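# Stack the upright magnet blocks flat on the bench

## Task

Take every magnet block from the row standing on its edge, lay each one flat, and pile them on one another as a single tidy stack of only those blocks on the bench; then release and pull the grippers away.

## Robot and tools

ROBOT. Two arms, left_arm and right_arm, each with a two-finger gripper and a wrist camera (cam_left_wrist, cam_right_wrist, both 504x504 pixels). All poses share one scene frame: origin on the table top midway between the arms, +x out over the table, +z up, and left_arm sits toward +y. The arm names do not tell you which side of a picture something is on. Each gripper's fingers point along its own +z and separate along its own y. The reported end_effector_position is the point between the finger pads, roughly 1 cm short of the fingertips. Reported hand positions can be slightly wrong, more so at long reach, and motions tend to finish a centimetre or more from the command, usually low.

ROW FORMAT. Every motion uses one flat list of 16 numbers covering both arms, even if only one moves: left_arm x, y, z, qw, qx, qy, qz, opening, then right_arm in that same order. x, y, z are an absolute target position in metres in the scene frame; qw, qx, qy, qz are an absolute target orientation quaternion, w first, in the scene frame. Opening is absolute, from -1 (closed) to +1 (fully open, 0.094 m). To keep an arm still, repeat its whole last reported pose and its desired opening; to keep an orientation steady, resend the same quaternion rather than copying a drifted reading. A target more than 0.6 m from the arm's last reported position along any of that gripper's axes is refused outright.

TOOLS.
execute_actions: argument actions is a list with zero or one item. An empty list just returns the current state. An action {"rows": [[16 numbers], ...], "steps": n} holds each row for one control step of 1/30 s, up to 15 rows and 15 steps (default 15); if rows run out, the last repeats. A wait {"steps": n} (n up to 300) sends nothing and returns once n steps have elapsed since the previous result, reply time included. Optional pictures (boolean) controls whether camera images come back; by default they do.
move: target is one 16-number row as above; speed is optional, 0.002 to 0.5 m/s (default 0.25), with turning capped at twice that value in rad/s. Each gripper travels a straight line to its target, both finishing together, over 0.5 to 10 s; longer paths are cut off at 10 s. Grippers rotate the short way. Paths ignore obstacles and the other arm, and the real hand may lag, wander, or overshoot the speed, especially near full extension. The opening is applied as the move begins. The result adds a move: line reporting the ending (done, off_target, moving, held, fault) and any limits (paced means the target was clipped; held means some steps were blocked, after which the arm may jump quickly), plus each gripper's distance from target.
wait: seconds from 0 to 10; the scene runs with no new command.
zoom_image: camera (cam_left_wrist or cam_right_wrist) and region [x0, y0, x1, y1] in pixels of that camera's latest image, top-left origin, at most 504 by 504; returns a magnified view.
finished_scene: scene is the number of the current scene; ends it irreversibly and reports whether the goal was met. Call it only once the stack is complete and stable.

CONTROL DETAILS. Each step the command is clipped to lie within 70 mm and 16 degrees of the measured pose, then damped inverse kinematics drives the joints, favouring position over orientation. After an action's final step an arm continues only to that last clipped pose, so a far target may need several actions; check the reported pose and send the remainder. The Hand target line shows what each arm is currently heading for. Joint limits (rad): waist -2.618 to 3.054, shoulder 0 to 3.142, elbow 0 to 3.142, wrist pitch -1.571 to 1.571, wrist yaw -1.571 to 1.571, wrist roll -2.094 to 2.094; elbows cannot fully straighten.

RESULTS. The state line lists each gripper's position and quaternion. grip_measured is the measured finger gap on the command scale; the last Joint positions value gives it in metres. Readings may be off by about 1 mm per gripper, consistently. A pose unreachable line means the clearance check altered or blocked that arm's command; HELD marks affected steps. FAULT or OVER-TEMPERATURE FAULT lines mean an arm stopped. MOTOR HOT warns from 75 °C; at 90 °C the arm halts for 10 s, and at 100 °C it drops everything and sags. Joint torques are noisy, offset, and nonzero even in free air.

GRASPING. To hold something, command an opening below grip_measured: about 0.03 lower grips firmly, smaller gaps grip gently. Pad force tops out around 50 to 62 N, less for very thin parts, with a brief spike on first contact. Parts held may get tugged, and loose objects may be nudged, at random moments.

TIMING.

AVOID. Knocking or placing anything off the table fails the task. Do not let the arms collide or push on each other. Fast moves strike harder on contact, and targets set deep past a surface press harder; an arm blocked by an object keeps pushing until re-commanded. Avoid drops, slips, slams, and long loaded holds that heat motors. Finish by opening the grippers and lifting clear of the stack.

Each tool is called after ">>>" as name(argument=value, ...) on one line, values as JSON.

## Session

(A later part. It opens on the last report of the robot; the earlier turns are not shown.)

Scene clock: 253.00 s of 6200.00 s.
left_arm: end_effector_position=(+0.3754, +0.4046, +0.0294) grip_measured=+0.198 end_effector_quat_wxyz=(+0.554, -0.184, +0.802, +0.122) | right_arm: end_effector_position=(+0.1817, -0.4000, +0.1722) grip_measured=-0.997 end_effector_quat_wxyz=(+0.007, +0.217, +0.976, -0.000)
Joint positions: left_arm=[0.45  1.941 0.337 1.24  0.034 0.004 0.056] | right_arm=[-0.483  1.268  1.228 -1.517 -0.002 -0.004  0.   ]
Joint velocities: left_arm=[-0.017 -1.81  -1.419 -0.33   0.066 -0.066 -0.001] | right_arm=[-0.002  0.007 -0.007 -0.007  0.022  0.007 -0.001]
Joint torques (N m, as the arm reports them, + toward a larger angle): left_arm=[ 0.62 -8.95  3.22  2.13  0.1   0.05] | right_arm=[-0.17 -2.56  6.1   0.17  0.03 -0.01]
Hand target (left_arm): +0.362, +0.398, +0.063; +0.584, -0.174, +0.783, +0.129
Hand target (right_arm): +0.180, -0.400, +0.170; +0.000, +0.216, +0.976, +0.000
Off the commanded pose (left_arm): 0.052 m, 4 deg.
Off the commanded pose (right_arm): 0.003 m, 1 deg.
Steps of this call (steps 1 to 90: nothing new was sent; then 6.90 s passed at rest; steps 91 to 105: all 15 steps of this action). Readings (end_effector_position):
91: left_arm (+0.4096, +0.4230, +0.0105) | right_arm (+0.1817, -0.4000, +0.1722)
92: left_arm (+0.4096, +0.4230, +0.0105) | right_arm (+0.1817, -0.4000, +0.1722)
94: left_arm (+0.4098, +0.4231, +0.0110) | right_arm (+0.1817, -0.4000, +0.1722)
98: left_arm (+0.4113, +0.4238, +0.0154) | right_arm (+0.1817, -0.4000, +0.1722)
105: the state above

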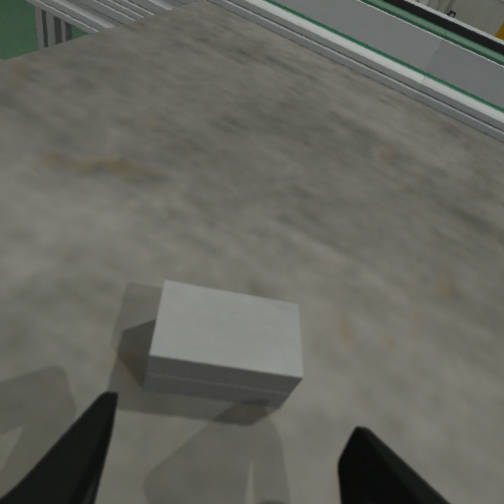

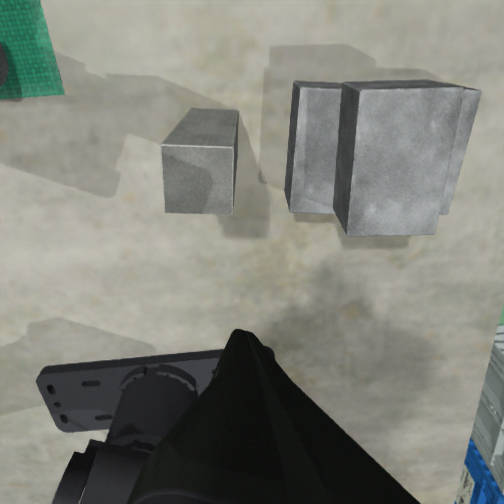

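>>> move(target=[0.2545,0.354,0.07,-0.1695,-0.2131,0.9615,-0.0376,0.3,0.18,-0.40,0.17,0,0.2164,0.9763,0,-1.0], speed=0.4)

Scene clock: 262.97 s of 6200.00 s.
left_arm: end_effector_position=(+0.2471, +0.3495, +0.0674) grip_measured=+0.298 end_effector_quat_wxyz=(-0.180, -0.214, +0.960, -0.036) | right_arm: end_effector_position=(+0.1817, -0.4000, +0.1722) grip_measured=-0.997 end_effector_quat_wxyz=(+0.007, +0.217, +0.976, -0.000)
Joint positions: left_arm=[ 0.45   1.907  1.391 -1.423 -0.023  0.036  0.061] | right_arm=[-0.483  1.268  1.228 -1.517 -0.002 -0.004  0.   ]
Joint velocities: left_arm=[ 0.027  0.007 -0.012 -0.007  0.022  0.022 -0.001] | right_arm=[-0.012 -0.017  0.002  0.022  0.037  0.037  0.001]
Joint torques (N m, as the arm reports them, + toward a larger angle): left_arm=[-0.6  -7.53  7.86 -0.51 -0.12 -0.05] | right_arm=[-0.25 -2.6   6.17  0.15  0.04 -0.03]
Hand target (left_arm): +0.252, +0.353, +0.075; -0.172, -0.211, +0.962, -0.027
Hand target (right_arm): +0.180, -0.400, +0.170; +0.000, +0.216, +0.976, +0.000
Off the commanded pose (left_arm): 0.009 m, 1 deg.
Off the commanded pose (right_arm): 0.003 m, 1 deg.
After step 90, 4.23 s passed at rest.
move: done

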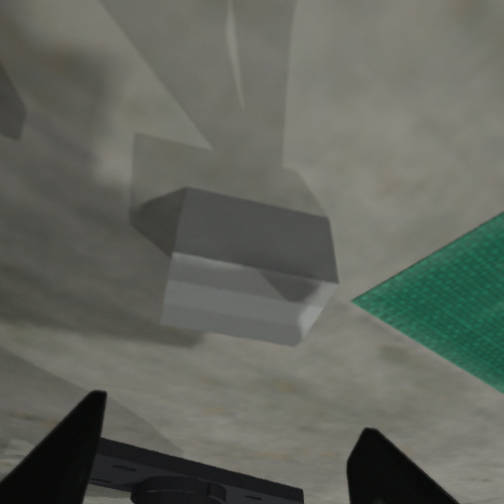

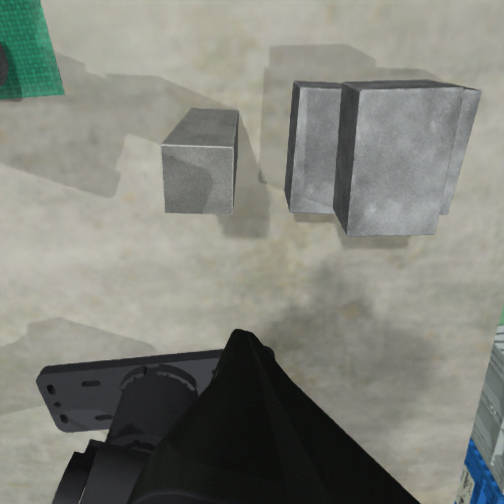

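>>> move(target=[0.2585,0.3557,0.017,-0.1695,-0.2131,0.9615,-0.0376,0.3,0.18,-0.40,0.17,0,0.2164,0.9763,0,-1.0], speed=0.12)

Scene clock: 280.30 s of 6200.00 s.
left_arm: end_effector_position=(+0.2561, +0.3541, +0.0169) grip_measured=+0.298 end_effector_quat_wxyz=(-0.178, -0.213, +0.960, -0.036) | right_arm: end_effector_position=(+0.1817, -0.4000, +0.1722) grip_measured=-0.997 end_effector_quat_wxyz=(+0.007, +0.217, +0.976, -0.000)
Joint positions: left_arm=[ 0.45   2.009  1.322 -1.25  -0.023  0.039  0.061] | right_arm=[-0.483  1.268  1.228 -1.517 -0.002 -0.004  0.   ]
Joint velocities: left_arm=[-0.002  0.002  0.007 -0.007 -0.022  0.037  0.001] | right_arm=[-0.007  0.002  0.007  0.022 -0.007 -0.037 -0.001]
Joint torques (N m, as the arm reports them, + toward a larger angle): left_arm=[ 0.37 -8.2   4.48 -0.23  0.04  0.04] | right_arm=[-0.21 -2.61  6.19  0.17  0.04 -0.04]
Hand target (left_arm): +0.258, +0.356, +0.017; -0.170, -0.213, +0.961, -0.038
Hand target (right_arm): +0.180, -0.400, +0.170; +0.000, +0.216, +0.976, +0.000
Off the commanded pose (left_arm): 0.003 m, 1 deg.
Off the commanded pose (right_arm): 0.003 m, 1 deg.
After step 90, 13.37 s passed at rest.
move: done

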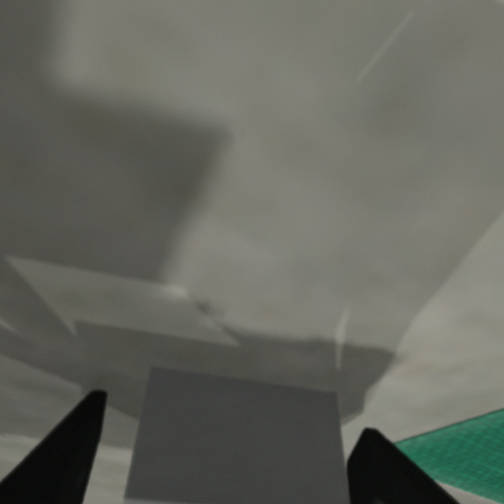

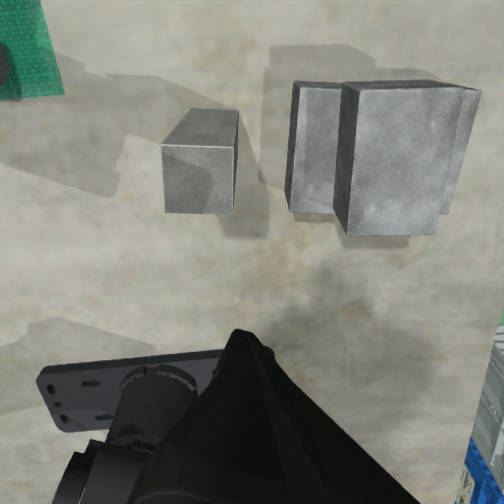

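>>> execute_actions(actions=[{"rows": [[0.2585,0.3557,0.017,-0.1695,-0.2131,0.9615,-0.0376,0.22,0.18,-0.40,0.17,0,0.2164,0.9763,0,-1.0],[0.2585,0.3557,0.017,-0.1695,-0.2131,0.9615,-0.0376,0.15,0.18,-0.40,0.17,0,0.2164,0.9763,0,-1.0],[0.2585,0.3557,0.017,-0.1695,-0.2131,0.9615,-0.0376,0.08,0.18,-0.40,0.17,0,0.2164,0.9763,0,-1.0],[0.2585,0.3557,0.017,-0.1695,-0.2131,0.9615,-0.0376,0.02,0.18,-0.40,0.17,0,0.2164,0.9763,0,-1.0],[0.2585,0.3557,0.017,-0.1695,-0.2131,0.9615,-0.0376,-0.03,0.18,-0.40,0.17,0,0.2164,0.9763,0,-1.0],[0.2585,0.3557,0.017,-0.1695,-0.2131,0.9615,-0.0376,-0.06,0.18,-0.40,0.17,0,0.2164,0.9763,0,-1.0],[0.2585,0.3557,0.017,-0.1695,-0.2131,0.9615,-0.0376,-0.08,0.18,-0.40,0.17,0,0.2164,0.9763,0,-1.0],[0.2585,0.3557,0.017,-0.1695,-0.2131,0.9615,-0.0376,-0.095,0.18,-0.40,0.17,0,0.2164,0.9763,0,-1.0],[0.2585,0.3557,0.017,-0.1695,-0.2131,0.9615,-0.0376,-0.11,0.18,-0.40,0.17,0,0.2164,0.9763,0,-1.0],[0.2585,0.3557,0.017,-0.1695,-0.2131,0.9615,-0.0376,-0.12,0.18,-0.40,0.17,0,0.2164,0.9763,0,-1.0],[0.2585,0.3557,0.017,-0.1695,-0.2131,0.9615,-0.0376,-0.13,0.18,-0.40,0.17,0,0.2164,0.9763,0,-1.0],[0.2585,0.3557,0.017,-0.1695,-0.2131,0.9615,-0.0376,-0.14,0.18,-0.40,0.17,0,0.2164,0.9763,0,-1.0]], "steps": 15}], pictures=false)

>>> move(target=[0.2585,0.3557,0.095,-0.1695,-0.2131,0.9615,-0.0376,-0.14,0.18,-0.40,0.17,0,0.2164,0.9763,0,-1.0], speed=0.15)

Scene clock: 299.23 s of 6200.00 s.
left_arm: end_effector_position=(+0.2564, +0.3543, +0.0168) grip_measured=-0.100 end_effector_quat_wxyz=(-0.178, -0.212, +0.960, -0.036) | right_arm: end_effector_position=(+0.1817, -0.4000, +0.1722) grip_measured=-0.997 end_effector_quat_wxyz=(+0.007, +0.217, +0.976, -0.000)
Joint positions: left_arm=[ 0.45   2.009  1.322 -1.248 -0.023  0.039  0.042] | right_arm=[-0.483  1.268  1.228 -1.517 -0.002 -0.004  0.   ]
Joint velocities: left_arm=[ 0.007  0.007 -0.017  0.037  0.007 -0.051 -0.   ] | right_arm=[-0.002  0.002  0.002 -0.007  0.022  0.007 -0.002]
Joint torques (N m, as the arm reports them, + toward a larger angle): left_arm=[ 0.44 -8.28  4.61 -0.24  0.05  0.01] | right_arm=[-0.13 -2.57  6.15  0.16  0.04 -0.02]
Hand target (left_arm): +0.258, +0.356, +0.017; -0.170, -0.213, +0.961, -0.038
Hand target (right_arm): +0.180, -0.400, +0.170; +0.000, +0.216, +0.976, +0.000
Off the commanded pose (left_arm): 0.003 m, 1 deg.
Off the commanded pose (right_arm): 0.003 m, 1 deg.
Steps of this call (steps 1 to 90: nothing new was sent; then 15.43 s passed at rest; steps 91 to 105: all 15 steps of this action). Readings (end_effector_position):
91: left_arm (+0.2564, +0.3543, +0.0168) | right_arm (+0.1817, -0.4000, +0.1722)
92: left_arm (+0.2564, +0.3543, +0.0168) | right_arm (+0.1817, -0.4000, +0.1722)
94: left_arm (+0.2564, +0.3543, +0.0168) | right_arm (+0.1817, -0.4000, +0.1722)
98: left_arm (+0.2564, +0.3543, +0.0168) | right_arm (+0.1817, -0.4000, +0.1722)
105: the state above

Scene clock: 300.60 s of 6200.00 s.
left_arm: end_effector_position=(+0.2568, +0.3545, +0.0808) grip_measured=-0.100 end_effector_quat_wxyz=(-0.183, -0.212, +0.959, -0.037) | right_arm: end_effector_position=(+0.1817, -0.4000, +0.1722) grip_measured=-0.997 end_effector_quat_wxyz=(+0.007, +0.217, +0.976, -0.000)
Joint positions: left_arm=[ 0.45   1.942  1.491 -1.494 -0.023  0.039  0.042] | right_arm=[-0.483  1.268  1.228 -1.517 -0.002 -0.004  0.   ]
Joint velocities: left_arm=[-0.027 -0.012 -0.002 -0.022  0.007  0.051  0.001] | right_arm=[-0.007 -0.022 -0.012 -0.007 -0.037  0.007  0.   ]
Joint torques (N m, as the arm reports them, + toward a larger angle): left_arm=[ 0.41 -9.82  7.64 -0.64  0.03  0.04] | right_arm=[-0.13 -2.48  6.1   0.19  0.03  0.  ]
Hand target (left_arm): +0.258, +0.356, +0.095; -0.169, -0.213, +0.962, -0.037
Hand target (right_arm): +0.180, -0.400, +0.170; +0.000, +0.216, +0.976, +0.000
Off the commanded pose (left_arm): 0.014 m, 2 deg.
Off the commanded pose (right_arm): 0.003 m, 1 deg.
move: off_target (left_arm)

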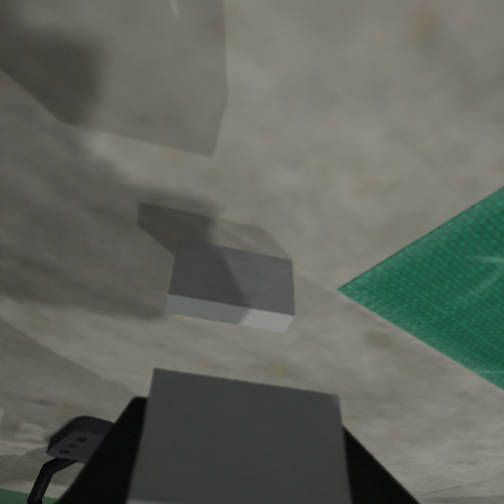

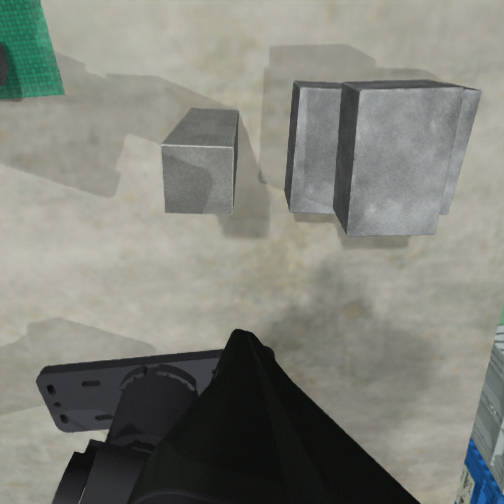

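>>> move(target=[0.4145,0.4228,0.097,0.5807,-0.1739,0.7848,0.1287,-0.14,0.18,-0.40,0.17,0,0.2164,0.9763,0,-1.0], speed=0.3)

Scene clock: 312.67 s of 6200.00 s.
left_arm: end_effector_position=(+0.4065, +0.4216, +0.0707) grip_measured=-0.100 end_effector_quat_wxyz=(+0.546, -0.191, +0.807, +0.118) | right_arm: end_effector_position=(+0.1817, -0.4000, +0.1722) grip_measured=-0.997 end_effector_quat_wxyz=(+0.007, +0.217, +0.976, -0.000)
Joint positions: left_arm=[ 0.45   1.764  0.514  0.864  0.03  -0.006  0.042] | right_arm=[-0.483  1.268  1.228 -1.517 -0.002 -0.004  0.   ]
Joint velocities: left_arm=[-0.007 -0.012 -0.007 -0.022 -0.037 -0.037 -0.001] | right_arm=[ 0.027  0.002 -0.007 -0.007  0.022 -0.066  0.   ]
Joint torques (N m, as the arm reports them, + toward a larger angle): left_arm=[-0.3  -6.09  5.78  2.24  0.07 -0.07] | right_arm=[-0.24 -2.56  6.13  0.16  0.04  0.  ]
Hand target (left_arm): +0.416, +0.424, +0.093; +0.581, -0.183, +0.783, +0.122
Hand target (right_arm): +0.180, -0.400, +0.170; +0.000, +0.216, +0.976, +0.000
Off the commanded pose (left_arm): 0.028 m, 5 deg.
Off the commanded pose (right_arm): 0.003 m, 1 deg.
After step 90, 5.43 s passed at rest.
move: off_target (left_arm)

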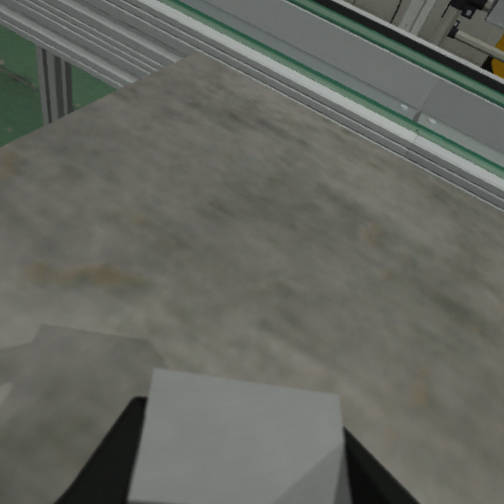

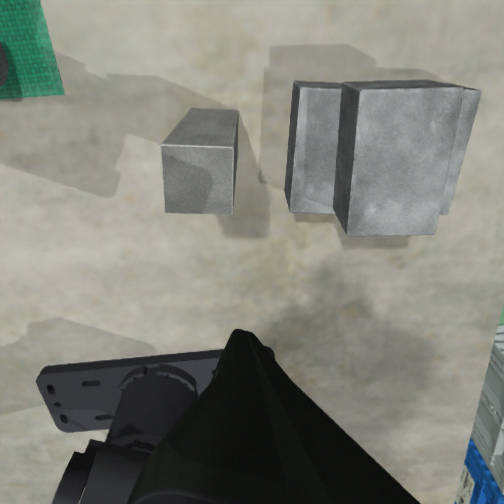

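>>> execute_actions(actions=[{"rows": [[0.4147,0.4229,0.092,0.5807,-0.1739,0.7848,0.1287,-0.14,0.18,-0.40,0.17,0,0.2164,0.9763,0,-1.0],[0.4148,0.423,0.089,0.5807,-0.1739,0.7848,0.1287,-0.14,0.18,-0.40,0.17,0,0.2164,0.9763,0,-1.0],[0.4149,0.423,0.086,0.5807,-0.1739,0.7848,0.1287,-0.14,0.18,-0.40,0.17,0,0.2164,0.9763,0,-1.0],[0.415,0.423,0.083,0.5807,-0.1739,0.7848,0.1287,-0.14,0.18,-0.40,0.17,0,0.2164,0.9763,0,-1.0],[0.4151,0.4231,0.080,0.5807,-0.1739,0.7848,0.1287,-0.14,0.18,-0.40,0.17,0,0.2164,0.9763,0,-1.0],[0.4152,0.4231,0.077,0.5807,-0.1739,0.7848,0.1287,-0.14,0.18,-0.40,0.17,0,0.2164,0.9763,0,-1.0],[0.4153,0.4232,0.074,0.5807,-0.1739,0.7848,0.1287,-0.14,0.18,-0.40,0.17,0,0.2164,0.9763,0,-1.0],[0.4154,0.4232,0.071,0.5807,-0.1739,0.7848,0.1287,-0.14,0.18,-0.40,0.17,0,0.2164,0.9763,0,-1.0],[0.4155,0.4233,0.068,0.5807,-0.1739,0.7848,0.1287,-0.14,0.18,-0.40,0.17,0,0.2164,0.9763,0,-1.0],[0.4156,0.4233,0.066,0.5807,-0.1739,0.7848,0.1287,-0.14,0.18,-0.40,0.17,0,0.2164,0.9763,0,-1.0],[0.4157,0.4234,0.064,0.5807,-0.1739,0.7848,0.1287,-0.14,0.18,-0.40,0.17,0,0.2164,0.9763,0,-1.0],[0.4158,0.4234,0.062,0.5807,-0.1739,0.7848,0.1287,-0.14,0.18,-0.40,0.17,0,0.2164,0.9763,0,-1.0],[0.4159,0.4235,0.060,0.5807,-0.1739,0.7848,0.1287,-0.14,0.18,-0.40,0.17,0,0.2164,0.9763,0,-1.0],[0.416,0.4235,0.059,0.5807,-0.1739,0.7848,0.1287,-0.14,0.18,-0.40,0.17,0,0.2164,0.9763,0,-1.0],[0.416,0.4235,0.058,0.5807,-0.1739,0.7848,0.1287,-0.14,0.18,-0.40,0.17,0,0.2164,0.9763,0,-1.0]], "steps": 15}], pictures=false)

>>> execute_actions(actions=[{"rows": [[0.416,0.4235,0.0575,0.5807,-0.1739,0.7848,0.1287,-0.14,0.18,-0.40,0.17,0,0.2164,0.9763,0,-1.0],[0.416,0.4235,0.057,0.5807,-0.1739,0.7848,0.1287,-0.14,0.18,-0.40,0.17,0,0.2164,0.9763,0,-1.0],[0.416,0.4235,0.0565,0.5807,-0.1739,0.7848,0.1287,-0.14,0.18,-0.40,0.17,0,0.2164,0.9763,0,-1.0],[0.416,0.4235,0.056,0.5807,-0.1739,0.7848,0.1287,-0.14,0.18,-0.40,0.17,0,0.2164,0.9763,0,-1.0],[0.416,0.4235,0.0555,0.5807,-0.1739,0.7848,0.1287,-0.14,0.18,-0.40,0.17,0,0.2164,0.9763,0,-1.0],[0.416,0.4235,0.055,0.5807,-0.1739,0.7848,0.1287,-0.14,0.18,-0.40,0.17,0,0.2164,0.9763,0,-1.0]], "steps": 15}])

Scene clock: 328.20 s of 6200.00 s.
left_arm: end_effector_position=(+0.4059, +0.4212, +0.0356) grip_measured=-0.101 end_effector_quat_wxyz=(+0.539, -0.188, +0.813, +0.119) | right_arm: end_effector_position=(+0.1817, -0.4000, +0.1722) grip_measured=-0.997 end_effector_quat_wxyz=(+0.007, +0.217, +0.976, -0.000)
Joint positions: left_arm=[0.45  1.921 0.497 1.022 0.03  0.003 0.042] | right_arm=[-0.483  1.268  1.228 -1.517 -0.002 -0.004  0.   ]
Joint velocities: left_arm=[-0.002  0.168  0.002  0.3    0.007 -0.037 -0.002] | right_arm=[-0.022 -0.007  0.007 -0.007  0.051 -0.007 -0.   ]
Joint torques (N m, as the arm reports them, + toward a larger angle): left_arm=[-0.32 -6.5   4.02  2.12  0.08  0.03] | right_arm=[-0.14 -2.58  6.19  0.15  0.04 -0.02]
Hand target (left_arm): +0.415, +0.423, +0.057; +0.578, -0.175, +0.787, +0.128
Hand target (right_arm): +0.180, -0.400, +0.170; +0.000, +0.216, +0.976, +0.000
Off the commanded pose (left_arm): 0.025 m, 6 deg.
Off the commanded pose (right_arm): 0.003 m, 1 deg.
Steps of this call (steps 1 to 90: nothing new was sent; then 12.03 s passed at rest; steps 91 to 105: all 15 steps of this action). Readings (end_effector_position):
91: left_arm (+0.4068, +0.4217, +0.0714) | right_arm (+0.1817, -0.4000, +0.1722)
92: left_arm (+0.4070, +0.4218, +0.0715) | right_arm (+0.1817, -0.4000, +0.1722)
94: left_arm (+0.4080, +0.4224, +0.0703) | right_arm (+0.1817, -0.4000, +0.1722)
98: left_arm (+0.4086, +0.4226, +0.0573) | right_arm (+0.1817, -0.4000, +0.1722)
105: the state above

Scene clock: 328.70 s of 6200.00 s.
left_arm: end_effector_position=(+0.4083, +0.4225, +0.0354) grip_measured=-0.101 end_effector_quat_wxyz=(+0.549, -0.186, +0.806, +0.122) | right_arm: end_effector_position=(+0.1817, -0.4000, +0.1722) grip_measured=-0.997 end_effector_quat_wxyz=(+0.007, +0.217, +0.976, -0.000)
Joint positions: left_arm=[0.45  1.953 0.497 1.079 0.03  0.003 0.042] | right_arm=[-0.483  1.268  1.228 -1.517 -0.002 -0.004  0.   ]
Joint velocities: left_arm=[ 0.002  0.002 -0.007  0.037  0.022 -0.051 -0.001] | right_arm=[-0.002 -0.012 -0.022  0.022 -0.037 -0.007 -0.001]
Joint torques (N m, as the arm reports them, + toward a larger angle): left_arm=[-0.32 -6.71  4.05  2.29  0.07  0.03] | right_arm=[-0.14 -2.55  6.22  0.17  0.02  0.  ]
Hand target (left_arm): +0.416, +0.423, +0.055; +0.580, -0.174, +0.785, +0.128
Hand target (right_arm): +0.180, -0.400, +0.170; +0.000, +0.216, +0.976, +0.000
Off the commanded pose (left_arm): 0.021 m, 5 deg.
Off the commanded pose (right_arm): 0.003 m, 1 deg.
Steps of this call (steps 1 to 15: all 15 steps of this action). Readings (end_effector_position):
1: left_arm (+0.4063, +0.4214, +0.0355) | right_arm (+0.1817, -0.4000, +0.1722)
2: left_arm (+0.4066, +0.4216, +0.0355) | right_arm (+0.1817, -0.4000, +0.1722)
4: left_arm (+0.4072, +0.4219, +0.0353) | right_arm (+0.1817, -0.4000, +0.1722)
8: left_arm (+0.4080, +0.4223, +0.0352) | right_arm (+0.1817, -0.4000, +0.1722)
15: the state above

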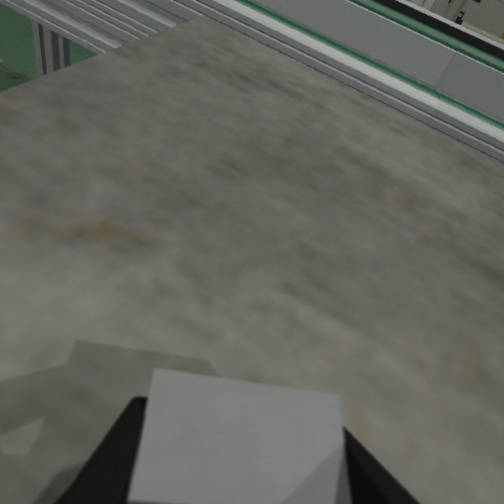

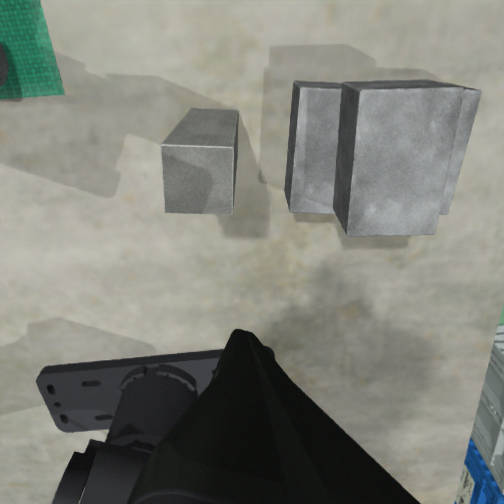

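>>> execute_actions(actions=[{"rows": [[0.416,0.4235,0.0547,0.5807,-0.1739,0.7848,0.1287,-0.14,0.18,-0.40,0.17,0,0.2164,0.9763,0,-1.0],[0.416,0.4235,0.0544,0.5807,-0.1739,0.7848,0.1287,-0.14,0.18,-0.40,0.17,0,0.2164,0.9763,0,-1.0],[0.416,0.4235,0.054,0.5807,-0.1739,0.7848,0.1287,-0.14,0.18,-0.40,0.17,0,0.2164,0.9763,0,-1.0],[0.416,0.4235,0.0536,0.5807,-0.1739,0.7848,0.1287,-0.14,0.18,-0.40,0.17,0,0.2164,0.9763,0,-1.0],[0.416,0.4235,0.0532,0.5807,-0.1739,0.7848,0.1287,-0.14,0.18,-0.40,0.17,0,0.2164,0.9763,0,-1.0],[0.416,0.4235,0.0528,0.5807,-0.1739,0.7848,0.1287,-0.14,0.18,-0.40,0.17,0,0.2164,0.9763,0,-1.0],[0.416,0.4235,0.0524,0.5807,-0.1739,0.7848,0.1287,-0.14,0.18,-0.40,0.17,0,0.2164,0.9763,0,-1.0],[0.416,0.4235,0.052,0.5807,-0.1739,0.7848,0.1287,-0.14,0.18,-0.40,0.17,0,0.2164,0.9763,0,-1.0],[0.416,0.4235,0.0516,0.5807,-0.1739,0.7848,0.1287,-0.14,0.18,-0.40,0.17,0,0.2164,0.9763,0,-1.0],[0.416,0.4235,0.0512,0.5807,-0.1739,0.7848,0.1287,-0.14,0.18,-0.40,0.17,0,0.2164,0.9763,0,-1.0],[0.416,0.4235,0.0508,0.5807,-0.1739,0.7848,0.1287,-0.14,0.18,-0.40,0.17,0,0.2164,0.9763,0,-1.0],[0.416,0.4235,0.0505,0.5807,-0.1739,0.7848,0.1287,-0.14,0.18,-0.40,0.17,0,0.2164,0.9763,0,-1.0]], "steps": 15}], pictures=false)

Scene clock: 361.23 s of 6200.00 s.
left_arm: end_effector_position=(+0.4095, +0.4231, +0.0348) grip_measured=-0.101 end_effector_quat_wxyz=(+0.554, -0.185, +0.802, +0.123) | right_arm: end_effector_position=(+0.1817, -0.4000, +0.1722) grip_measured=-0.997 end_effector_quat_wxyz=(+0.007, +0.217, +0.976, -0.000)
Joint positions: left_arm=[0.45  1.974 0.497 1.113 0.03  0.004 0.042] | right_arm=[-0.483  1.268  1.228 -1.517 -0.002 -0.004  0.   ]
Joint velocities: left_arm=[-0.012  0.007  0.007 -0.051  0.007  0.007 -0.002] | right_arm=[-0.007  0.017 -0.017 -0.051 -0.037  0.037 -0.   ]
Joint torques (N m, as the arm reports them, + toward a larger angle): left_arm=[-0.23 -6.55  3.85  2.16  0.09  0.06] | right_arm=[-0.18 -2.57  6.11  0.15  0.04 -0.05]
Hand target (left_arm): +0.416, +0.423, +0.050; +0.580, -0.174, +0.785, +0.128
Hand target (right_arm): +0.180, -0.400, +0.170; +0.000, +0.216, +0.976, +0.000
Off the commanded pose (left_arm): 0.017 m, 4 deg.
Off the commanded pose (right_arm): 0.003 m, 1 deg.
Steps of this call (steps 1 to 90: nothing new was sent; then 29.03 s passed at rest; steps 91 to 105: all 15 steps of this action). Readings (end_effector_position):
91: left_arm (+0.4085, +0.4226, +0.0358) | right_arm (+0.1817, -0.4000, +0.1722)
92: left_arm (+0.4085, +0.4226, +0.0358) | right_arm (+0.1817, -0.4000, +0.1722)
94: left_arm (+0.4086, +0.4226, +0.0361) | right_arm (+0.1817, -0.4000, +0.1722)
98: left_arm (+0.4088, +0.4228, +0.0355) | right_arm (+0.1817, -0.4000, +0.1722)
105: the state above

>>> execute_actions(actions=[{"rows": [[0.416,0.4235,0.051,0.5807,-0.1739,0.7848,0.1287,-0.11,0.18,-0.40,0.17,0,0.2164,0.9763,0,-1.0],[0.416,0.4235,0.051,0.5807,-0.1739,0.7848,0.1287,-0.09,0.18,-0.40,0.17,0,0.2164,0.9763,0,-1.0],[0.416,0.4235,0.051,0.5807,-0.1739,0.7848,0.1287,-0.07,0.18,-0.40,0.17,0,0.2164,0.9763,0,-1.0],[0.416,0.4235,0.051,0.5807,-0.1739,0.7848,0.1287,-0.04,0.18,-0.40,0.17,0,0.2164,0.9763,0,-1.0],[0.416,0.4235,0.051,0.5807,-0.1739,0.7848,0.1287,0.0,0.18,-0.40,0.17,0,0.2164,0.9763,0,-1.0],[0.416,0.4235,0.051,0.5807,-0.1739,0.7848,0.1287,0.05,0.18,-0.40,0.17,0,0.2164,0.9763,0,-1.0],[0.416,0.4235,0.051,0.5807,-0.1739,0.7848,0.1287,0.10,0.18,-0.40,0.17,0,0.2164,0.9763,0,-1.0],[0.416,0.4235,0.051,0.5807,-0.1739,0.7848,0.1287,0.15,0.18,-0.40,0.17,0,0.2164,0.9763,0,-1.0],[0.416,0.4235,0.052,0.5807,-0.1739,0.7848,0.1287,0.2,0.18,-0.40,0.17,0,0.2164,0.9763,0,-1.0],[0.408,0.4198,0.055,0.5807,-0.1739,0.7848,0.1287,0.2,0.18,-0.40,0.17,0,0.2164,0.9763,0,-1.0],[0.398,0.4151,0.059,0.5807,-0.1739,0.7848,0.1287,0.2,0.18,-0.40,0.17,0,0.2164,0.9763,0,-1.0],[0.386,0.4095,0.064,0.5807,-0.1739,0.7848,0.1287,0.2,0.18,-0.40,0.17,0,0.2164,0.9763,0,-1.0],[0.374,0.4039,0.070,0.5807,-0.1739,0.7848,0.1287,0.2,0.18,-0.40,0.17,0,0.2164,0.9763,0,-1.0],[0.362,0.3983,0.077,0.5807,-0.1739,0.7848,0.1287,0.2,0.18,-0.40,0.17,0,0.2164,0.9763,0,-1.0],[0.350,0.3927,0.085,0.5807,-0.1739,0.7848,0.1287,0.2,0.18,-0.40,0.17,0,0.2164,0.9763,0,-1.0]], "steps": 15}])

Scene clock: 372.53 s of 6200.00 s.
left_arm: end_effector_position=(+0.3742, +0.4041, +0.0496) grip_measured=+0.198 end_effector_quat_wxyz=(+0.559, -0.183, +0.799, +0.123) | right_arm: end_effector_position=(+0.1817, -0.4000, +0.1722) grip_measured=-0.997 end_effector_quat_wxyz=(+0.007, +0.217, +0.976, -0.000)
Joint positions: left_arm=[0.45  1.819 0.333 1.133 0.034 0.005 0.056] | right_arm=[-0.483  1.268  1.228 -1.517 -0.002 -0.004  0.   ]
Joint velocities: left_arm=[ 0.002 -1.673 -1.355 -0.154  0.037 -0.037  0.001] | right_arm=[-0.007  0.002  0.017 -0.051  0.051 -0.007  0.   ]
Joint torques (N m, as the arm reports them, + toward a larger angle): left_arm=[ 0.62 -7.84  3.86  1.98  0.11  0.08] | right_arm=[-0.26 -2.6   6.12  0.15  0.03 -0.01]
Hand target (left_arm): +0.359, +0.397, +0.075; +0.583, -0.174, +0.783, +0.129
Hand target (right_arm): +0.180, -0.400, +0.170; +0.000, +0.216, +0.976, +0.000
Off the commanded pose (left_arm): 0.044 m, 3 deg.
Off the commanded pose (right_arm): 0.003 m, 1 deg.
Steps of this call (steps 1 to 90: nothing new was sent; then 7.80 s passed at rest; steps 91 to 105: all 15 steps of this action). Readings (end_effector_position):
91: left_arm (+0.4096, +0.4232, +0.0347) | right_arm (+0.1817, -0.4000, +0.1722)
92: left_arm (+0.4096, +0.4232, +0.0347) | right_arm (+0.1817, -0.4000, +0.1722)
94: left_arm (+0.4098, +0.4233, +0.0355) | right_arm (+0.1817, -0.4000, +0.1722)
98: left_arm (+0.4110, +0.4239, +0.0390) | right_arm (+0.1817, -0.4000, +0.1722)
105: the state above

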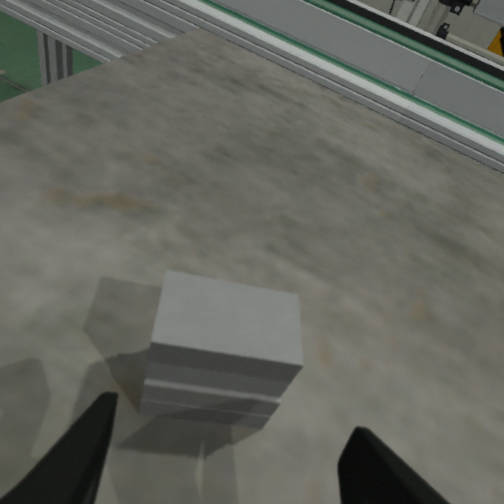

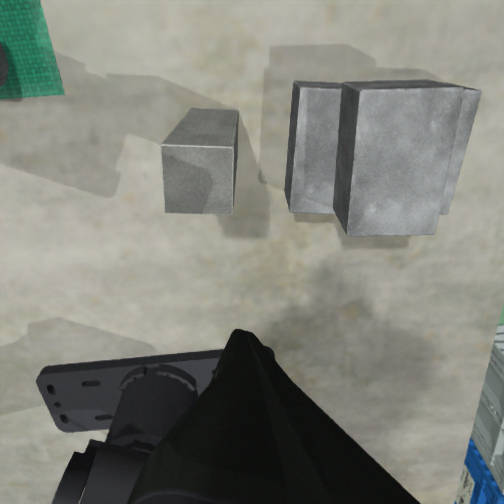

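>>> move(target=[0.252,0.353,0.065,-0.1695,-0.2131,0.9615,-0.0376,0.3,0.18,-0.40,0.17,0,0.2164,0.9763,0,-1.0], speed=0.4)

Scene clock: 384.87 s of 6200.00 s.
left_arm: end_effector_position=(+0.2443, +0.3481, +0.0620) grip_measured=+0.298 end_effector_quat_wxyz=(-0.180, -0.214, +0.960, -0.036) | right_arm: end_effector_position=(+0.1817, -0.4000, +0.1722) grip_measured=-0.997 end_effector_quat_wxyz=(+0.007, +0.217, +0.976, -0.000)
Joint positions: left_arm=[ 0.45   1.902  1.362 -1.398 -0.023  0.036  0.061] | right_arm=[-0.483  1.268  1.228 -1.517 -0.002 -0.004  0.   ]
Joint velocities: left_arm=[-0.002  0.012  0.002  0.007 -0.037  0.037 -0.001] | right_arm=[ 0.002 -0.017 -0.007  0.007 -0.037  0.007  0.   ]
Joint torques (N m, as the arm reports them, + toward a larger angle): left_arm=[-0.44 -7.49  7.79 -0.51 -0.13 -0.04] | right_arm=[-0.15 -2.58  6.22  0.16  0.03  0.  ]
Hand target (left_arm): +0.250, +0.352, +0.069; -0.172, -0.211, +0.962, -0.027
Hand target (right_arm): +0.180, -0.400, +0.170; +0.000, +0.216, +0.976, +0.000
Off the commanded pose (left_arm): 0.010 m, 1 deg.
Off the commanded pose (right_arm): 0.003 m, 1 deg.
After step 90, 6.63 s passed at rest.
move: done

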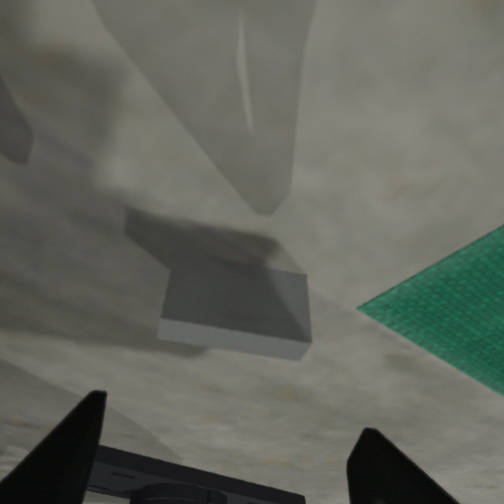

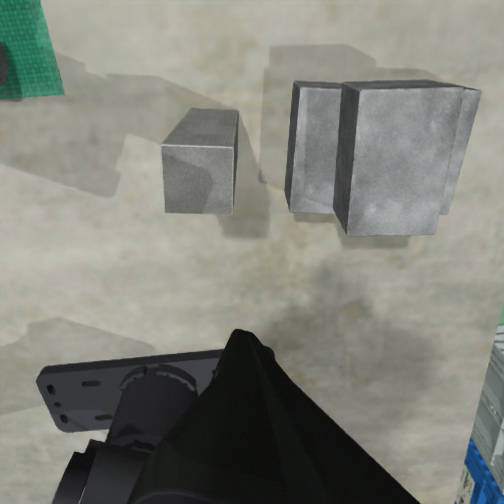

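>>> zoom_image(camera="cam_left_wrist", region=[140, 240, 330, 380])

Region (140, 240, 330, 380) of cam_left_wrist's 504x504 image, scaled by 2.653, with more detail than that image has; it fills the top 371 rows of this view, and the rest is white.

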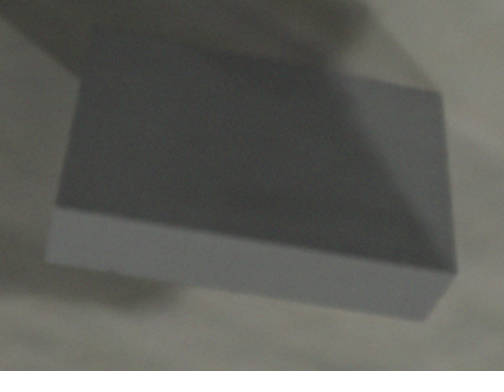

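>>> move(target=[0.2452,0.3493,0.017,-0.1695,-0.2131,0.9615,-0.0376,0.3,0.18,-0.40,0.17,0,0.2164,0.9763,0,-1.0], speed=0.12)

Scene clock: 410.63 s of 6200.00 s.
left_arm: end_effector_position=(+0.2434, +0.3476, +0.0176) grip_measured=+0.298 end_effector_quat_wxyz=(-0.177, -0.212, +0.960, -0.035) | right_arm: end_effector_position=(+0.1817, -0.4000, +0.1722) grip_measured=-0.997 end_effector_quat_wxyz=(+0.007, +0.217, +0.976, -0.000)
Joint positions: left_arm=[ 0.45   1.956  1.25  -1.227 -0.023  0.04   0.061] | right_arm=[-0.483  1.268  1.228 -1.517 -0.002 -0.004  0.   ]
Joint velocities: left_arm=[ 0.017 -0.007 -0.007 -0.066 -0.066 -0.051  0.001] | right_arm=[ 0.007 -0.022 -0.002 -0.051 -0.007 -0.051  0.   ]
Joint torques (N m, as the arm reports them, + toward a larger angle): left_arm=[ 0.5  -7.59  4.54 -0.24  0.06  0.04] | right_arm=[-0.19 -2.55  6.11  0.16  0.02 -0.01]
Hand target (left_arm): +0.245, +0.349, +0.017; -0.170, -0.213, +0.961, -0.038
Hand target (right_arm): +0.180, -0.400, +0.170; +0.000, +0.216, +0.976, +0.000
Off the commanded pose (left_arm): 0.003 m, 1 deg.
Off the commanded pose (right_arm): 0.003 m, 1 deg.
After step 90, 21.77 s passed at rest.
move: done

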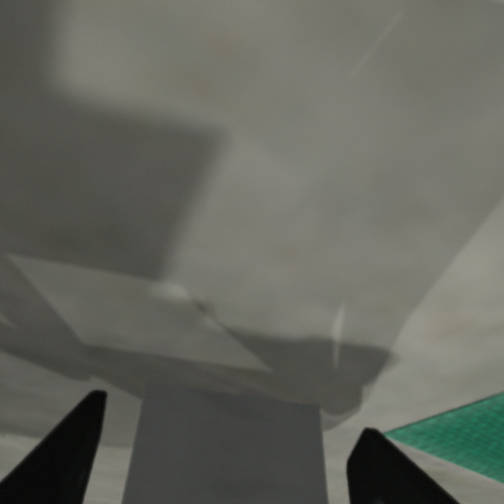

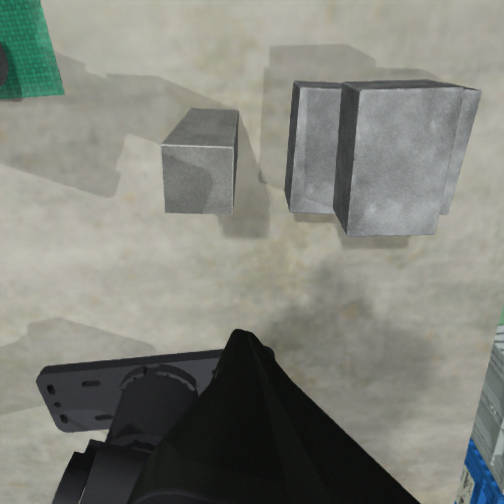

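>>> execute_actions(actions=[{"rows": [[0.2452,0.3493,0.017,-0.1695,-0.2131,0.9615,-0.0376,0.22,0.18,-0.40,0.17,0,0.2164,0.9763,0,-1.0],[0.2452,0.3493,0.017,-0.1695,-0.2131,0.9615,-0.0376,0.15,0.18,-0.40,0.17,0,0.2164,0.9763,0,-1.0],[0.2452,0.3493,0.017,-0.1695,-0.2131,0.9615,-0.0376,0.08,0.18,-0.40,0.17,0,0.2164,0.9763,0,-1.0],[0.2452,0.3493,0.017,-0.1695,-0.2131,0.9615,-0.0376,0.02,0.18,-0.40,0.17,0,0.2164,0.9763,0,-1.0],[0.2452,0.3493,0.017,-0.1695,-0.2131,0.9615,-0.0376,-0.03,0.18,-0.40,0.17,0,0.2164,0.9763,0,-1.0],[0.2452,0.3493,0.017,-0.1695,-0.2131,0.9615,-0.0376,-0.06,0.18,-0.40,0.17,0,0.2164,0.9763,0,-1.0],[0.2452,0.3493,0.017,-0.1695,-0.2131,0.9615,-0.0376,-0.08,0.18,-0.40,0.17,0,0.2164,0.9763,0,-1.0],[0.2452,0.3493,0.017,-0.1695,-0.2131,0.9615,-0.0376,-0.095,0.18,-0.40,0.17,0,0.2164,0.9763,0,-1.0],[0.2452,0.3493,0.017,-0.1695,-0.2131,0.9615,-0.0376,-0.11,0.18,-0.40,0.17,0,0.2164,0.9763,0,-1.0],[0.2452,0.3493,0.017,-0.1695,-0.2131,0.9615,-0.0376,-0.12,0.18,-0.40,0.17,0,0.2164,0.9763,0,-1.0],[0.2452,0.3493,0.017,-0.1695,-0.2131,0.9615,-0.0376,-0.13,0.18,-0.40,0.17,0,0.2164,0.9763,0,-1.0],[0.2452,0.3493,0.017,-0.1695,-0.2131,0.9615,-0.0376,-0.14,0.18,-0.40,0.17,0,0.2164,0.9763,0,-1.0]], "steps": 15}], pictures=false)

>>> move(target=[0.2452,0.3493,0.095,-0.1695,-0.2131,0.9615,-0.0376,-0.14,0.18,-0.40,0.17,0,0.2164,0.9763,0,-1.0], speed=0.15)

Scene clock: 421.60 s of 6200.00 s.
left_arm: end_effector_position=(+0.2438, +0.3478, +0.0175) grip_measured=-0.107 end_effector_quat_wxyz=(-0.176, -0.212, +0.961, -0.035) | right_arm: end_effector_position=(+0.1817, -0.4000, +0.1722) grip_measured=-0.997 end_effector_quat_wxyz=(+0.007, +0.217, +0.976, -0.000)
Joint positions: left_arm=[ 0.45   1.956  1.25  -1.225 -0.023  0.041  0.042] | right_arm=[-0.483  1.268  1.228 -1.517 -0.002 -0.004  0.   ]
Joint velocities: left_arm=[-0.022  0.012 -0.017  0.022  0.022  0.066 -0.   ] | right_arm=[-0.002 -0.022 -0.017 -0.081  0.037 -0.095  0.   ]
Joint torques (N m, as the arm reports them, + toward a larger angle): left_arm=[ 0.6  -7.68  4.52 -0.24  0.07  0.01] | right_arm=[-0.2  -2.64  6.19  0.16  0.03 -0.03]
Hand target (left_arm): +0.245, +0.349, +0.017; -0.170, -0.213, +0.961, -0.038
Hand target (right_arm): +0.180, -0.400, +0.170; +0.000, +0.216, +0.976, +0.000
Off the commanded pose (left_arm): 0.002 m, 1 deg.
Off the commanded pose (right_arm): 0.003 m, 1 deg.
Steps of this call (steps 1 to 90: nothing new was sent; then 7.47 s passed at rest; steps 91 to 105: all 15 steps of this action). Readings (end_effector_position):
91: left_arm (+0.2437, +0.3477, +0.0175) | right_arm (+0.1817, -0.4000, +0.1722)
92: left_arm (+0.2437, +0.3477, +0.0175) | right_arm (+0.1817, -0.4000, +0.1722)
94: left_arm (+0.2437, +0.3477, +0.0175) | right_arm (+0.1817, -0.4000, +0.1722)
98: left_arm (+0.2437, +0.3478, +0.0175) | right_arm (+0.1817, -0.4000, +0.1722)
105: the state above

Scene clock: 422.97 s of 6200.00 s.
left_arm: end_effector_position=(+0.2425, +0.3471, +0.0826) grip_measured=-0.107 end_effector_quat_wxyz=(-0.185, -0.211, +0.959, -0.037) | right_arm: end_effector_position=(+0.1817, -0.4000, +0.1722) grip_measured=-0.997 end_effector_quat_wxyz=(+0.007, +0.217, +0.976, -0.000)
Joint positions: left_arm=[ 0.45   1.884  1.418 -1.483 -0.023  0.041  0.042] | right_arm=[-0.483  1.268  1.228 -1.517 -0.002 -0.004  0.   ]
Joint velocities: left_arm=[-0.007 -0.017 -0.012  0.022 -0.007  0.066  0.   ] | right_arm=[-0.002  0.027 -0.007  0.007 -0.095 -0.066 -0.   ]
Joint torques (N m, as the arm reports them, + toward a larger angle): left_arm=[ 0.46 -9.09  7.45 -0.57  0.07  0.04] | right_arm=[-0.23 -2.65  6.23  0.18  0.04 -0.02]
Hand target (left_arm): +0.245, +0.349, +0.095; -0.170, -0.213, +0.961, -0.038
Hand target (right_arm): +0.180, -0.400, +0.170; +0.000, +0.216, +0.976, +0.000
Off the commanded pose (left_arm): 0.013 m, 2 deg.
Off the commanded pose (right_arm): 0.003 m, 1 deg.
move: off_target (left_arm)

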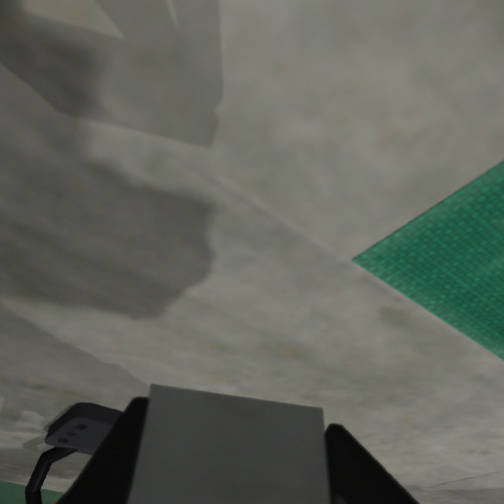

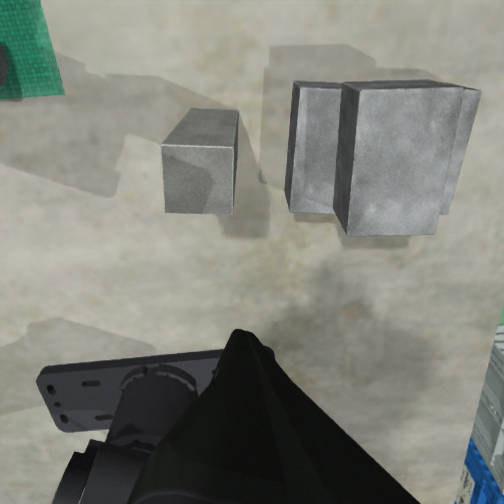

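>>> move(target=[0.4135,0.4223,0.115,0.5807,-0.1739,0.7848,0.1287,-0.14,0.18,-0.40,0.17,0,0.2164,0.9763,0,-1.0], speed=0.3)

Scene clock: 432.07 s of 6200.00 s.
left_arm: end_effector_position=(+0.4089, +0.4227, +0.0965) grip_measured=-0.107 end_effector_quat_wxyz=(+0.557, -0.189, +0.800, +0.121) | right_arm: end_effector_position=(+0.1817, -0.4000, +0.1722) grip_measured=-0.997 end_effector_quat_wxyz=(+0.007, +0.217, +0.976, -0.000)
Joint positions: left_arm=[ 0.45   1.678  0.537  0.783  0.031 -0.006  0.042] | right_arm=[-0.483  1.268  1.228 -1.517 -0.002 -0.004  0.   ]
Joint velocities: left_arm=[ 0.002 -0.012  0.002  0.066  0.051 -0.007 -0.001] | right_arm=[-0.002 -0.012  0.002 -0.007 -0.007 -0.022  0.001]
Joint torques (N m, as the arm reports them, + toward a larger angle): left_arm=[-0.25 -5.43  5.76  2.08  0.09 -0.08] | right_arm=[-0.25 -2.58  6.14  0.17  0.04 -0.01]
Hand target (left_arm): +0.415, +0.423, +0.111; +0.582, -0.183, +0.783, +0.122
Hand target (right_arm): +0.180, -0.400, +0.170; +0.000, +0.216, +0.976, +0.000
Off the commanded pose (left_arm): 0.019 m, 4 deg.
Off the commanded pose (right_arm): 0.003 m, 1 deg.
After step 90, 2.50 s passed at rest.
move: off_target (left_arm)

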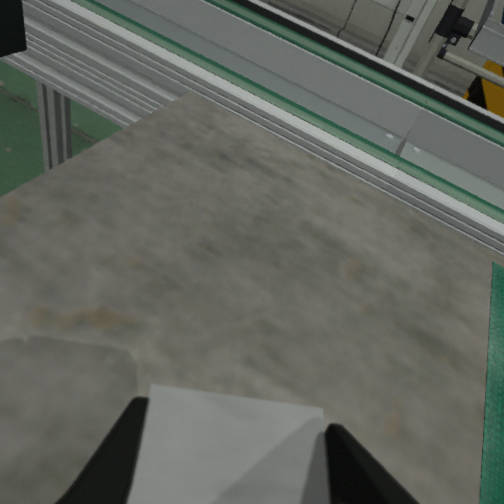

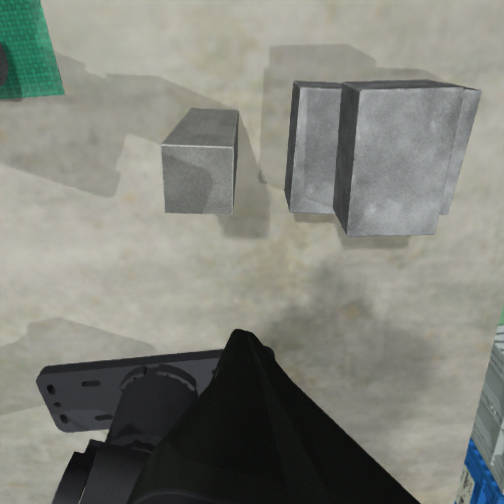

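>>> execute_actions(actions=[{"rows": [[0.414,0.4225,0.110,0.5807,-0.1739,0.7848,0.1287,-0.14,0.18,-0.40,0.17,0,0.2164,0.9763,0,-1.0],[0.4138,0.4224,0.107,0.5807,-0.1739,0.7848,0.1287,-0.14,0.18,-0.40,0.17,0,0.2164,0.9763,0,-1.0],[0.4136,0.4223,0.104,0.5807,-0.1739,0.7848,0.1287,-0.14,0.18,-0.40,0.17,0,0.2164,0.9763,0,-1.0],[0.4134,0.4222,0.101,0.5807,-0.1739,0.7848,0.1287,-0.14,0.18,-0.40,0.17,0,0.2164,0.9763,0,-1.0],[0.4132,0.4221,0.098,0.5807,-0.1739,0.7848,0.1287,-0.14,0.18,-0.40,0.17,0,0.2164,0.9763,0,-1.0],[0.413,0.422,0.095,0.5807,-0.1739,0.7848,0.1287,-0.14,0.18,-0.40,0.17,0,0.2164,0.9763,0,-1.0],[0.413,0.422,0.092,0.5807,-0.1739,0.7848,0.1287,-0.14,0.18,-0.40,0.17,0,0.2164,0.9763,0,-1.0],[0.413,0.422,0.089,0.5807,-0.1739,0.7848,0.1287,-0.14,0.18,-0.40,0.17,0,0.2164,0.9763,0,-1.0],[0.413,0.422,0.086,0.5807,-0.1739,0.7848,0.1287,-0.14,0.18,-0.40,0.17,0,0.2164,0.9763,0,-1.0],[0.413,0.422,0.083,0.5807,-0.1739,0.7848,0.1287,-0.14,0.18,-0.40,0.17,0,0.2164,0.9763,0,-1.0],[0.413,0.422,0.080,0.5807,-0.1739,0.7848,0.1287,-0.14,0.18,-0.40,0.17,0,0.2164,0.9763,0,-1.0],[0.413,0.422,0.078,0.5807,-0.1739,0.7848,0.1287,-0.14,0.18,-0.40,0.17,0,0.2164,0.9763,0,-1.0],[0.413,0.422,0.076,0.5807,-0.1739,0.7848,0.1287,-0.14,0.18,-0.40,0.17,0,0.2164,0.9763,0,-1.0],[0.413,0.422,0.075,0.5807,-0.1739,0.7848,0.1287,-0.14,0.18,-0.40,0.17,0,0.2164,0.9763,0,-1.0],[0.413,0.422,0.074,0.5807,-0.1739,0.7848,0.1287,-0.14,0.18,-0.40,0.17,0,0.2164,0.9763,0,-1.0]], "steps": 15}], pictures=false)

>>> execute_actions(actions=[{"rows": [[0.413,0.422,0.0735,0.5807,-0.1739,0.7848,0.1287,-0.14,0.18,-0.40,0.17,0,0.2164,0.9763,0,-1.0],[0.413,0.422,0.073,0.5807,-0.1739,0.7848,0.1287,-0.14,0.18,-0.40,0.17,0,0.2164,0.9763,0,-1.0],[0.413,0.422,0.0725,0.5807,-0.1739,0.7848,0.1287,-0.14,0.18,-0.40,0.17,0,0.2164,0.9763,0,-1.0],[0.413,0.422,0.072,0.5807,-0.1739,0.7848,0.1287,-0.14,0.18,-0.40,0.17,0,0.2164,0.9763,0,-1.0],[0.413,0.422,0.0715,0.5807,-0.1739,0.7848,0.1287,-0.14,0.18,-0.40,0.17,0,0.2164,0.9763,0,-1.0],[0.413,0.422,0.071,0.5807,-0.1739,0.7848,0.1287,-0.14,0.18,-0.40,0.17,0,0.2164,0.9763,0,-1.0],[0.413,0.422,0.0705,0.5807,-0.1739,0.7848,0.1287,-0.14,0.18,-0.40,0.17,0,0.2164,0.9763,0,-1.0],[0.413,0.422,0.070,0.5807,-0.1739,0.7848,0.1287,-0.14,0.18,-0.40,0.17,0,0.2164,0.9763,0,-1.0]], "steps": 15}], pictures=false)

Scene clock: 443.60 s of 6200.00 s.
left_arm: end_effector_position=(+0.4053, +0.4208, +0.0561) grip_measured=-0.107 end_effector_quat_wxyz=(+0.545, -0.187, +0.808, +0.121) | right_arm: end_effector_position=(+0.1817, -0.4000, +0.1722) grip_measured=-0.997 end_effector_quat_wxyz=(+0.007, +0.217, +0.976, -0.000)
Joint positions: left_arm=[0.45  1.831 0.496 0.949 0.031 0.003 0.042] | right_arm=[-0.483  1.268  1.228 -1.517 -0.002 -0.004  0.   ]
Joint velocities: left_arm=[-0.002  0.178  0.017  0.33  -0.022  0.051 -0.001] | right_arm=[ 0.007 -0.007 -0.007  0.037 -0.022 -0.022  0.   ]
Joint torques (N m, as the arm reports them, + toward a larger angle): left_arm=[-0.31 -6.11  4.15  2.07  0.08  0.05] | right_arm=[-0.22 -2.6   6.12  0.16  0.05 -0.02]
Hand target (left_arm): +0.412, +0.422, +0.073; +0.579, -0.174, +0.786, +0.128
Hand target (right_arm): +0.180, -0.400, +0.170; +0.000, +0.216, +0.976, +0.000
Off the commanded pose (left_arm): 0.020 m, 5 deg.
Off the commanded pose (right_arm): 0.003 m, 1 deg.
Steps of this call (steps 1 to 90: nothing new was sent; then 8.03 s passed at rest; steps 91 to 105: all 15 steps of this action). Readings (end_effector_position):
91: left_arm (+0.4092, +0.4229, +0.0972) | right_arm (+0.1817, -0.4000, +0.1722)
92: left_arm (+0.4092, +0.4229, +0.0972) | right_arm (+0.1817, -0.4000, +0.1722)
94: left_arm (+0.4097, +0.4231, +0.0958) | right_arm (+0.1817, -0.4000, +0.1722)
98: left_arm (+0.4080, +0.4223, +0.0808) | right_arm (+0.1817, -0.4000, +0.1722)
105: the state above

Scene clock: 444.10 s of 6200.00 s.
left_arm: end_effector_position=(+0.4088, +0.4227, +0.0577) grip_measured=-0.107 end_effector_quat_wxyz=(+0.559, -0.185, +0.799, +0.124) | right_arm: end_effector_position=(+0.1817, -0.4000, +0.1722) grip_measured=-0.997 end_effector_quat_wxyz=(+0.007, +0.217, +0.976, -0.000)
Joint positions: left_arm=[0.45  1.865 0.496 1.018 0.031 0.003 0.042] | right_arm=[-0.483  1.268  1.228 -1.517 -0.002 -0.004  0.   ]
Joint velocities: left_arm=[-0.007  0.007  0.007  0.066 -0.007 -0.022 -0.   ] | right_arm=[ 0.012  0.002 -0.012 -0.066  0.007 -0.007 -0.001]
Joint torques (N m, as the arm reports them, + toward a larger angle): left_arm=[-0.32 -6.13  3.88  2.09  0.09  0.02] | right_arm=[-0.19 -2.59  6.16  0.16  0.02 -0.02]
Hand target (left_arm): +0.413, +0.422, +0.070; +0.580, -0.174, +0.785, +0.128
Hand target (right_arm): +0.180, -0.400, +0.170; +0.000, +0.216, +0.976, +0.000
Off the commanded pose (left_arm): 0.013 m, 3 deg.
Off the commanded pose (right_arm): 0.003 m, 1 deg.
Steps of this call (steps 1 to 15: all 15 steps of this action). Readings (end_effector_position):
1: left_arm (+0.4057, +0.4211, +0.0561) | right_arm (+0.1817, -0.4000, +0.1722)
2: left_arm (+0.4061, +0.4213, +0.0560) | right_arm (+0.1817, -0.4000, +0.1722)
4: left_arm (+0.4069, +0.4217, +0.0563) | right_arm (+0.1817, -0.4000, +0.1722)
8: left_arm (+0.4080, +0.4223, +0.0568) | right_arm (+0.1817, -0.4000, +0.1722)
15: the state above

>>> execute_actions(actions=[{"rows": [[0.413,0.422,0.0697,0.5807,-0.1739,0.7848,0.1287,-0.14,0.18,-0.40,0.17,0,0.2164,0.9763,0,-1.0],[0.413,0.422,0.0694,0.5807,-0.1739,0.7848,0.1287,-0.14,0.18,-0.40,0.17,0,0.2164,0.9763,0,-1.0],[0.413,0.422,0.069,0.5807,-0.1739,0.7848,0.1287,-0.14,0.18,-0.40,0.17,0,0.2164,0.9763,0,-1.0],[0.413,0.422,0.0686,0.5807,-0.1739,0.7848,0.1287,-0.14,0.18,-0.40,0.17,0,0.2164,0.9763,0,-1.0],[0.413,0.422,0.0682,0.5807,-0.1739,0.7848,0.1287,-0.14,0.18,-0.40,0.17,0,0.2164,0.9763,0,-1.0],[0.413,0.422,0.0678,0.5807,-0.1739,0.7848,0.1287,-0.14,0.18,-0.40,0.17,0,0.2164,0.9763,0,-1.0],[0.413,0.422,0.0674,0.5807,-0.1739,0.7848,0.1287,-0.14,0.18,-0.40,0.17,0,0.2164,0.9763,0,-1.0],[0.413,0.422,0.067,0.5807,-0.1739,0.7848,0.1287,-0.14,0.18,-0.40,0.17,0,0.2164,0.9763,0,-1.0],[0.413,0.422,0.0666,0.5807,-0.1739,0.7848,0.1287,-0.14,0.18,-0.40,0.17,0,0.2164,0.9763,0,-1.0],[0.413,0.422,0.0662,0.5807,-0.1739,0.7848,0.1287,-0.14,0.18,-0.40,0.17,0,0.2164,0.9763,0,-1.0],[0.413,0.422,0.0658,0.5807,-0.1739,0.7848,0.1287,-0.14,0.18,-0.40,0.17,0,0.2164,0.9763,0,-1.0],[0.413,0.422,0.0655,0.5807,-0.1739,0.7848,0.1287,-0.14,0.18,-0.40,0.17,0,0.2164,0.9763,0,-1.0]], "steps": 15}])

Scene clock: 454.23 s of 6200.00 s.
left_arm: end_effector_position=(+0.4099, +0.4232, +0.0554) grip_measured=-0.107 end_effector_quat_wxyz=(+0.562, -0.184, +0.797, +0.125) | right_arm: end_effector_position=(+0.1817, -0.4000, +0.1722) grip_measured=-0.997 end_effector_quat_wxyz=(+0.007, +0.217, +0.976, -0.000)
Joint positions: left_arm=[0.45  1.887 0.496 1.048 0.031 0.003 0.042] | right_arm=[-0.483  1.268  1.228 -1.517 -0.002 -0.004  0.   ]
Joint velocities: left_arm=[ 0.007  0.027 -0.007  0.037 -0.037  0.007  0.   ] | right_arm=[-0.012  0.002  0.012 -0.066  0.022  0.007  0.001]
Joint torques (N m, as the arm reports them, + toward a larger angle): left_arm=[-0.28 -6.13  3.65  2.07  0.09  0.05] | right_arm=[-0.14 -2.57  6.11  0.16  0.03 -0.03]
Hand target (left_arm): +0.413, +0.422, +0.065; +0.580, -0.174, +0.785, +0.128
Hand target (right_arm): +0.180, -0.400, +0.170; +0.000, +0.216, +0.976, +0.000
Off the commanded pose (left_arm): 0.011 m, 3 deg.
Off the commanded pose (right_arm): 0.003 m, 1 deg.
Steps of this call (steps 1 to 90: nothing new was sent; then 6.63 s passed at rest; steps 91 to 105: all 15 steps of this action). Readings (end_effector_position):
91: left_arm (+0.4093, +0.4229, +0.0590) | right_arm (+0.1817, -0.4000, +0.1722)
92: left_arm (+0.4093, +0.4229, +0.0591) | right_arm (+0.1817, -0.4000, +0.1722)
94: left_arm (+0.4094, +0.4230, +0.0595) | right_arm (+0.1817, -0.4000, +0.1722)
98: left_arm (+0.4098, +0.4232, +0.0588) | right_arm (+0.1817, -0.4000, +0.1722)
105: the state above

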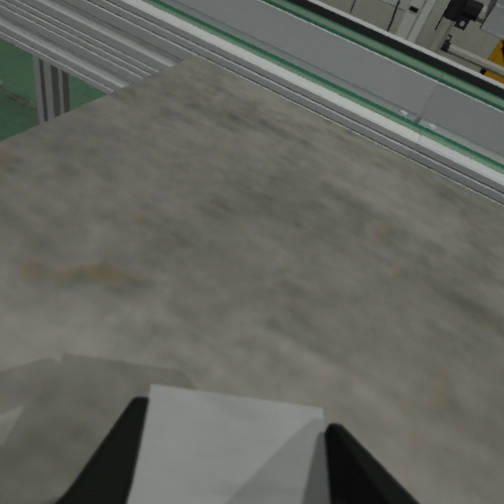

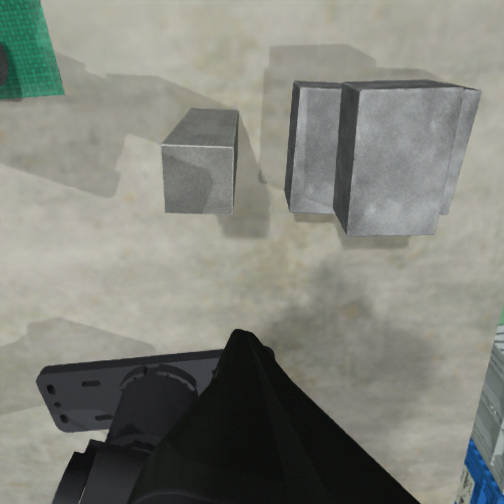

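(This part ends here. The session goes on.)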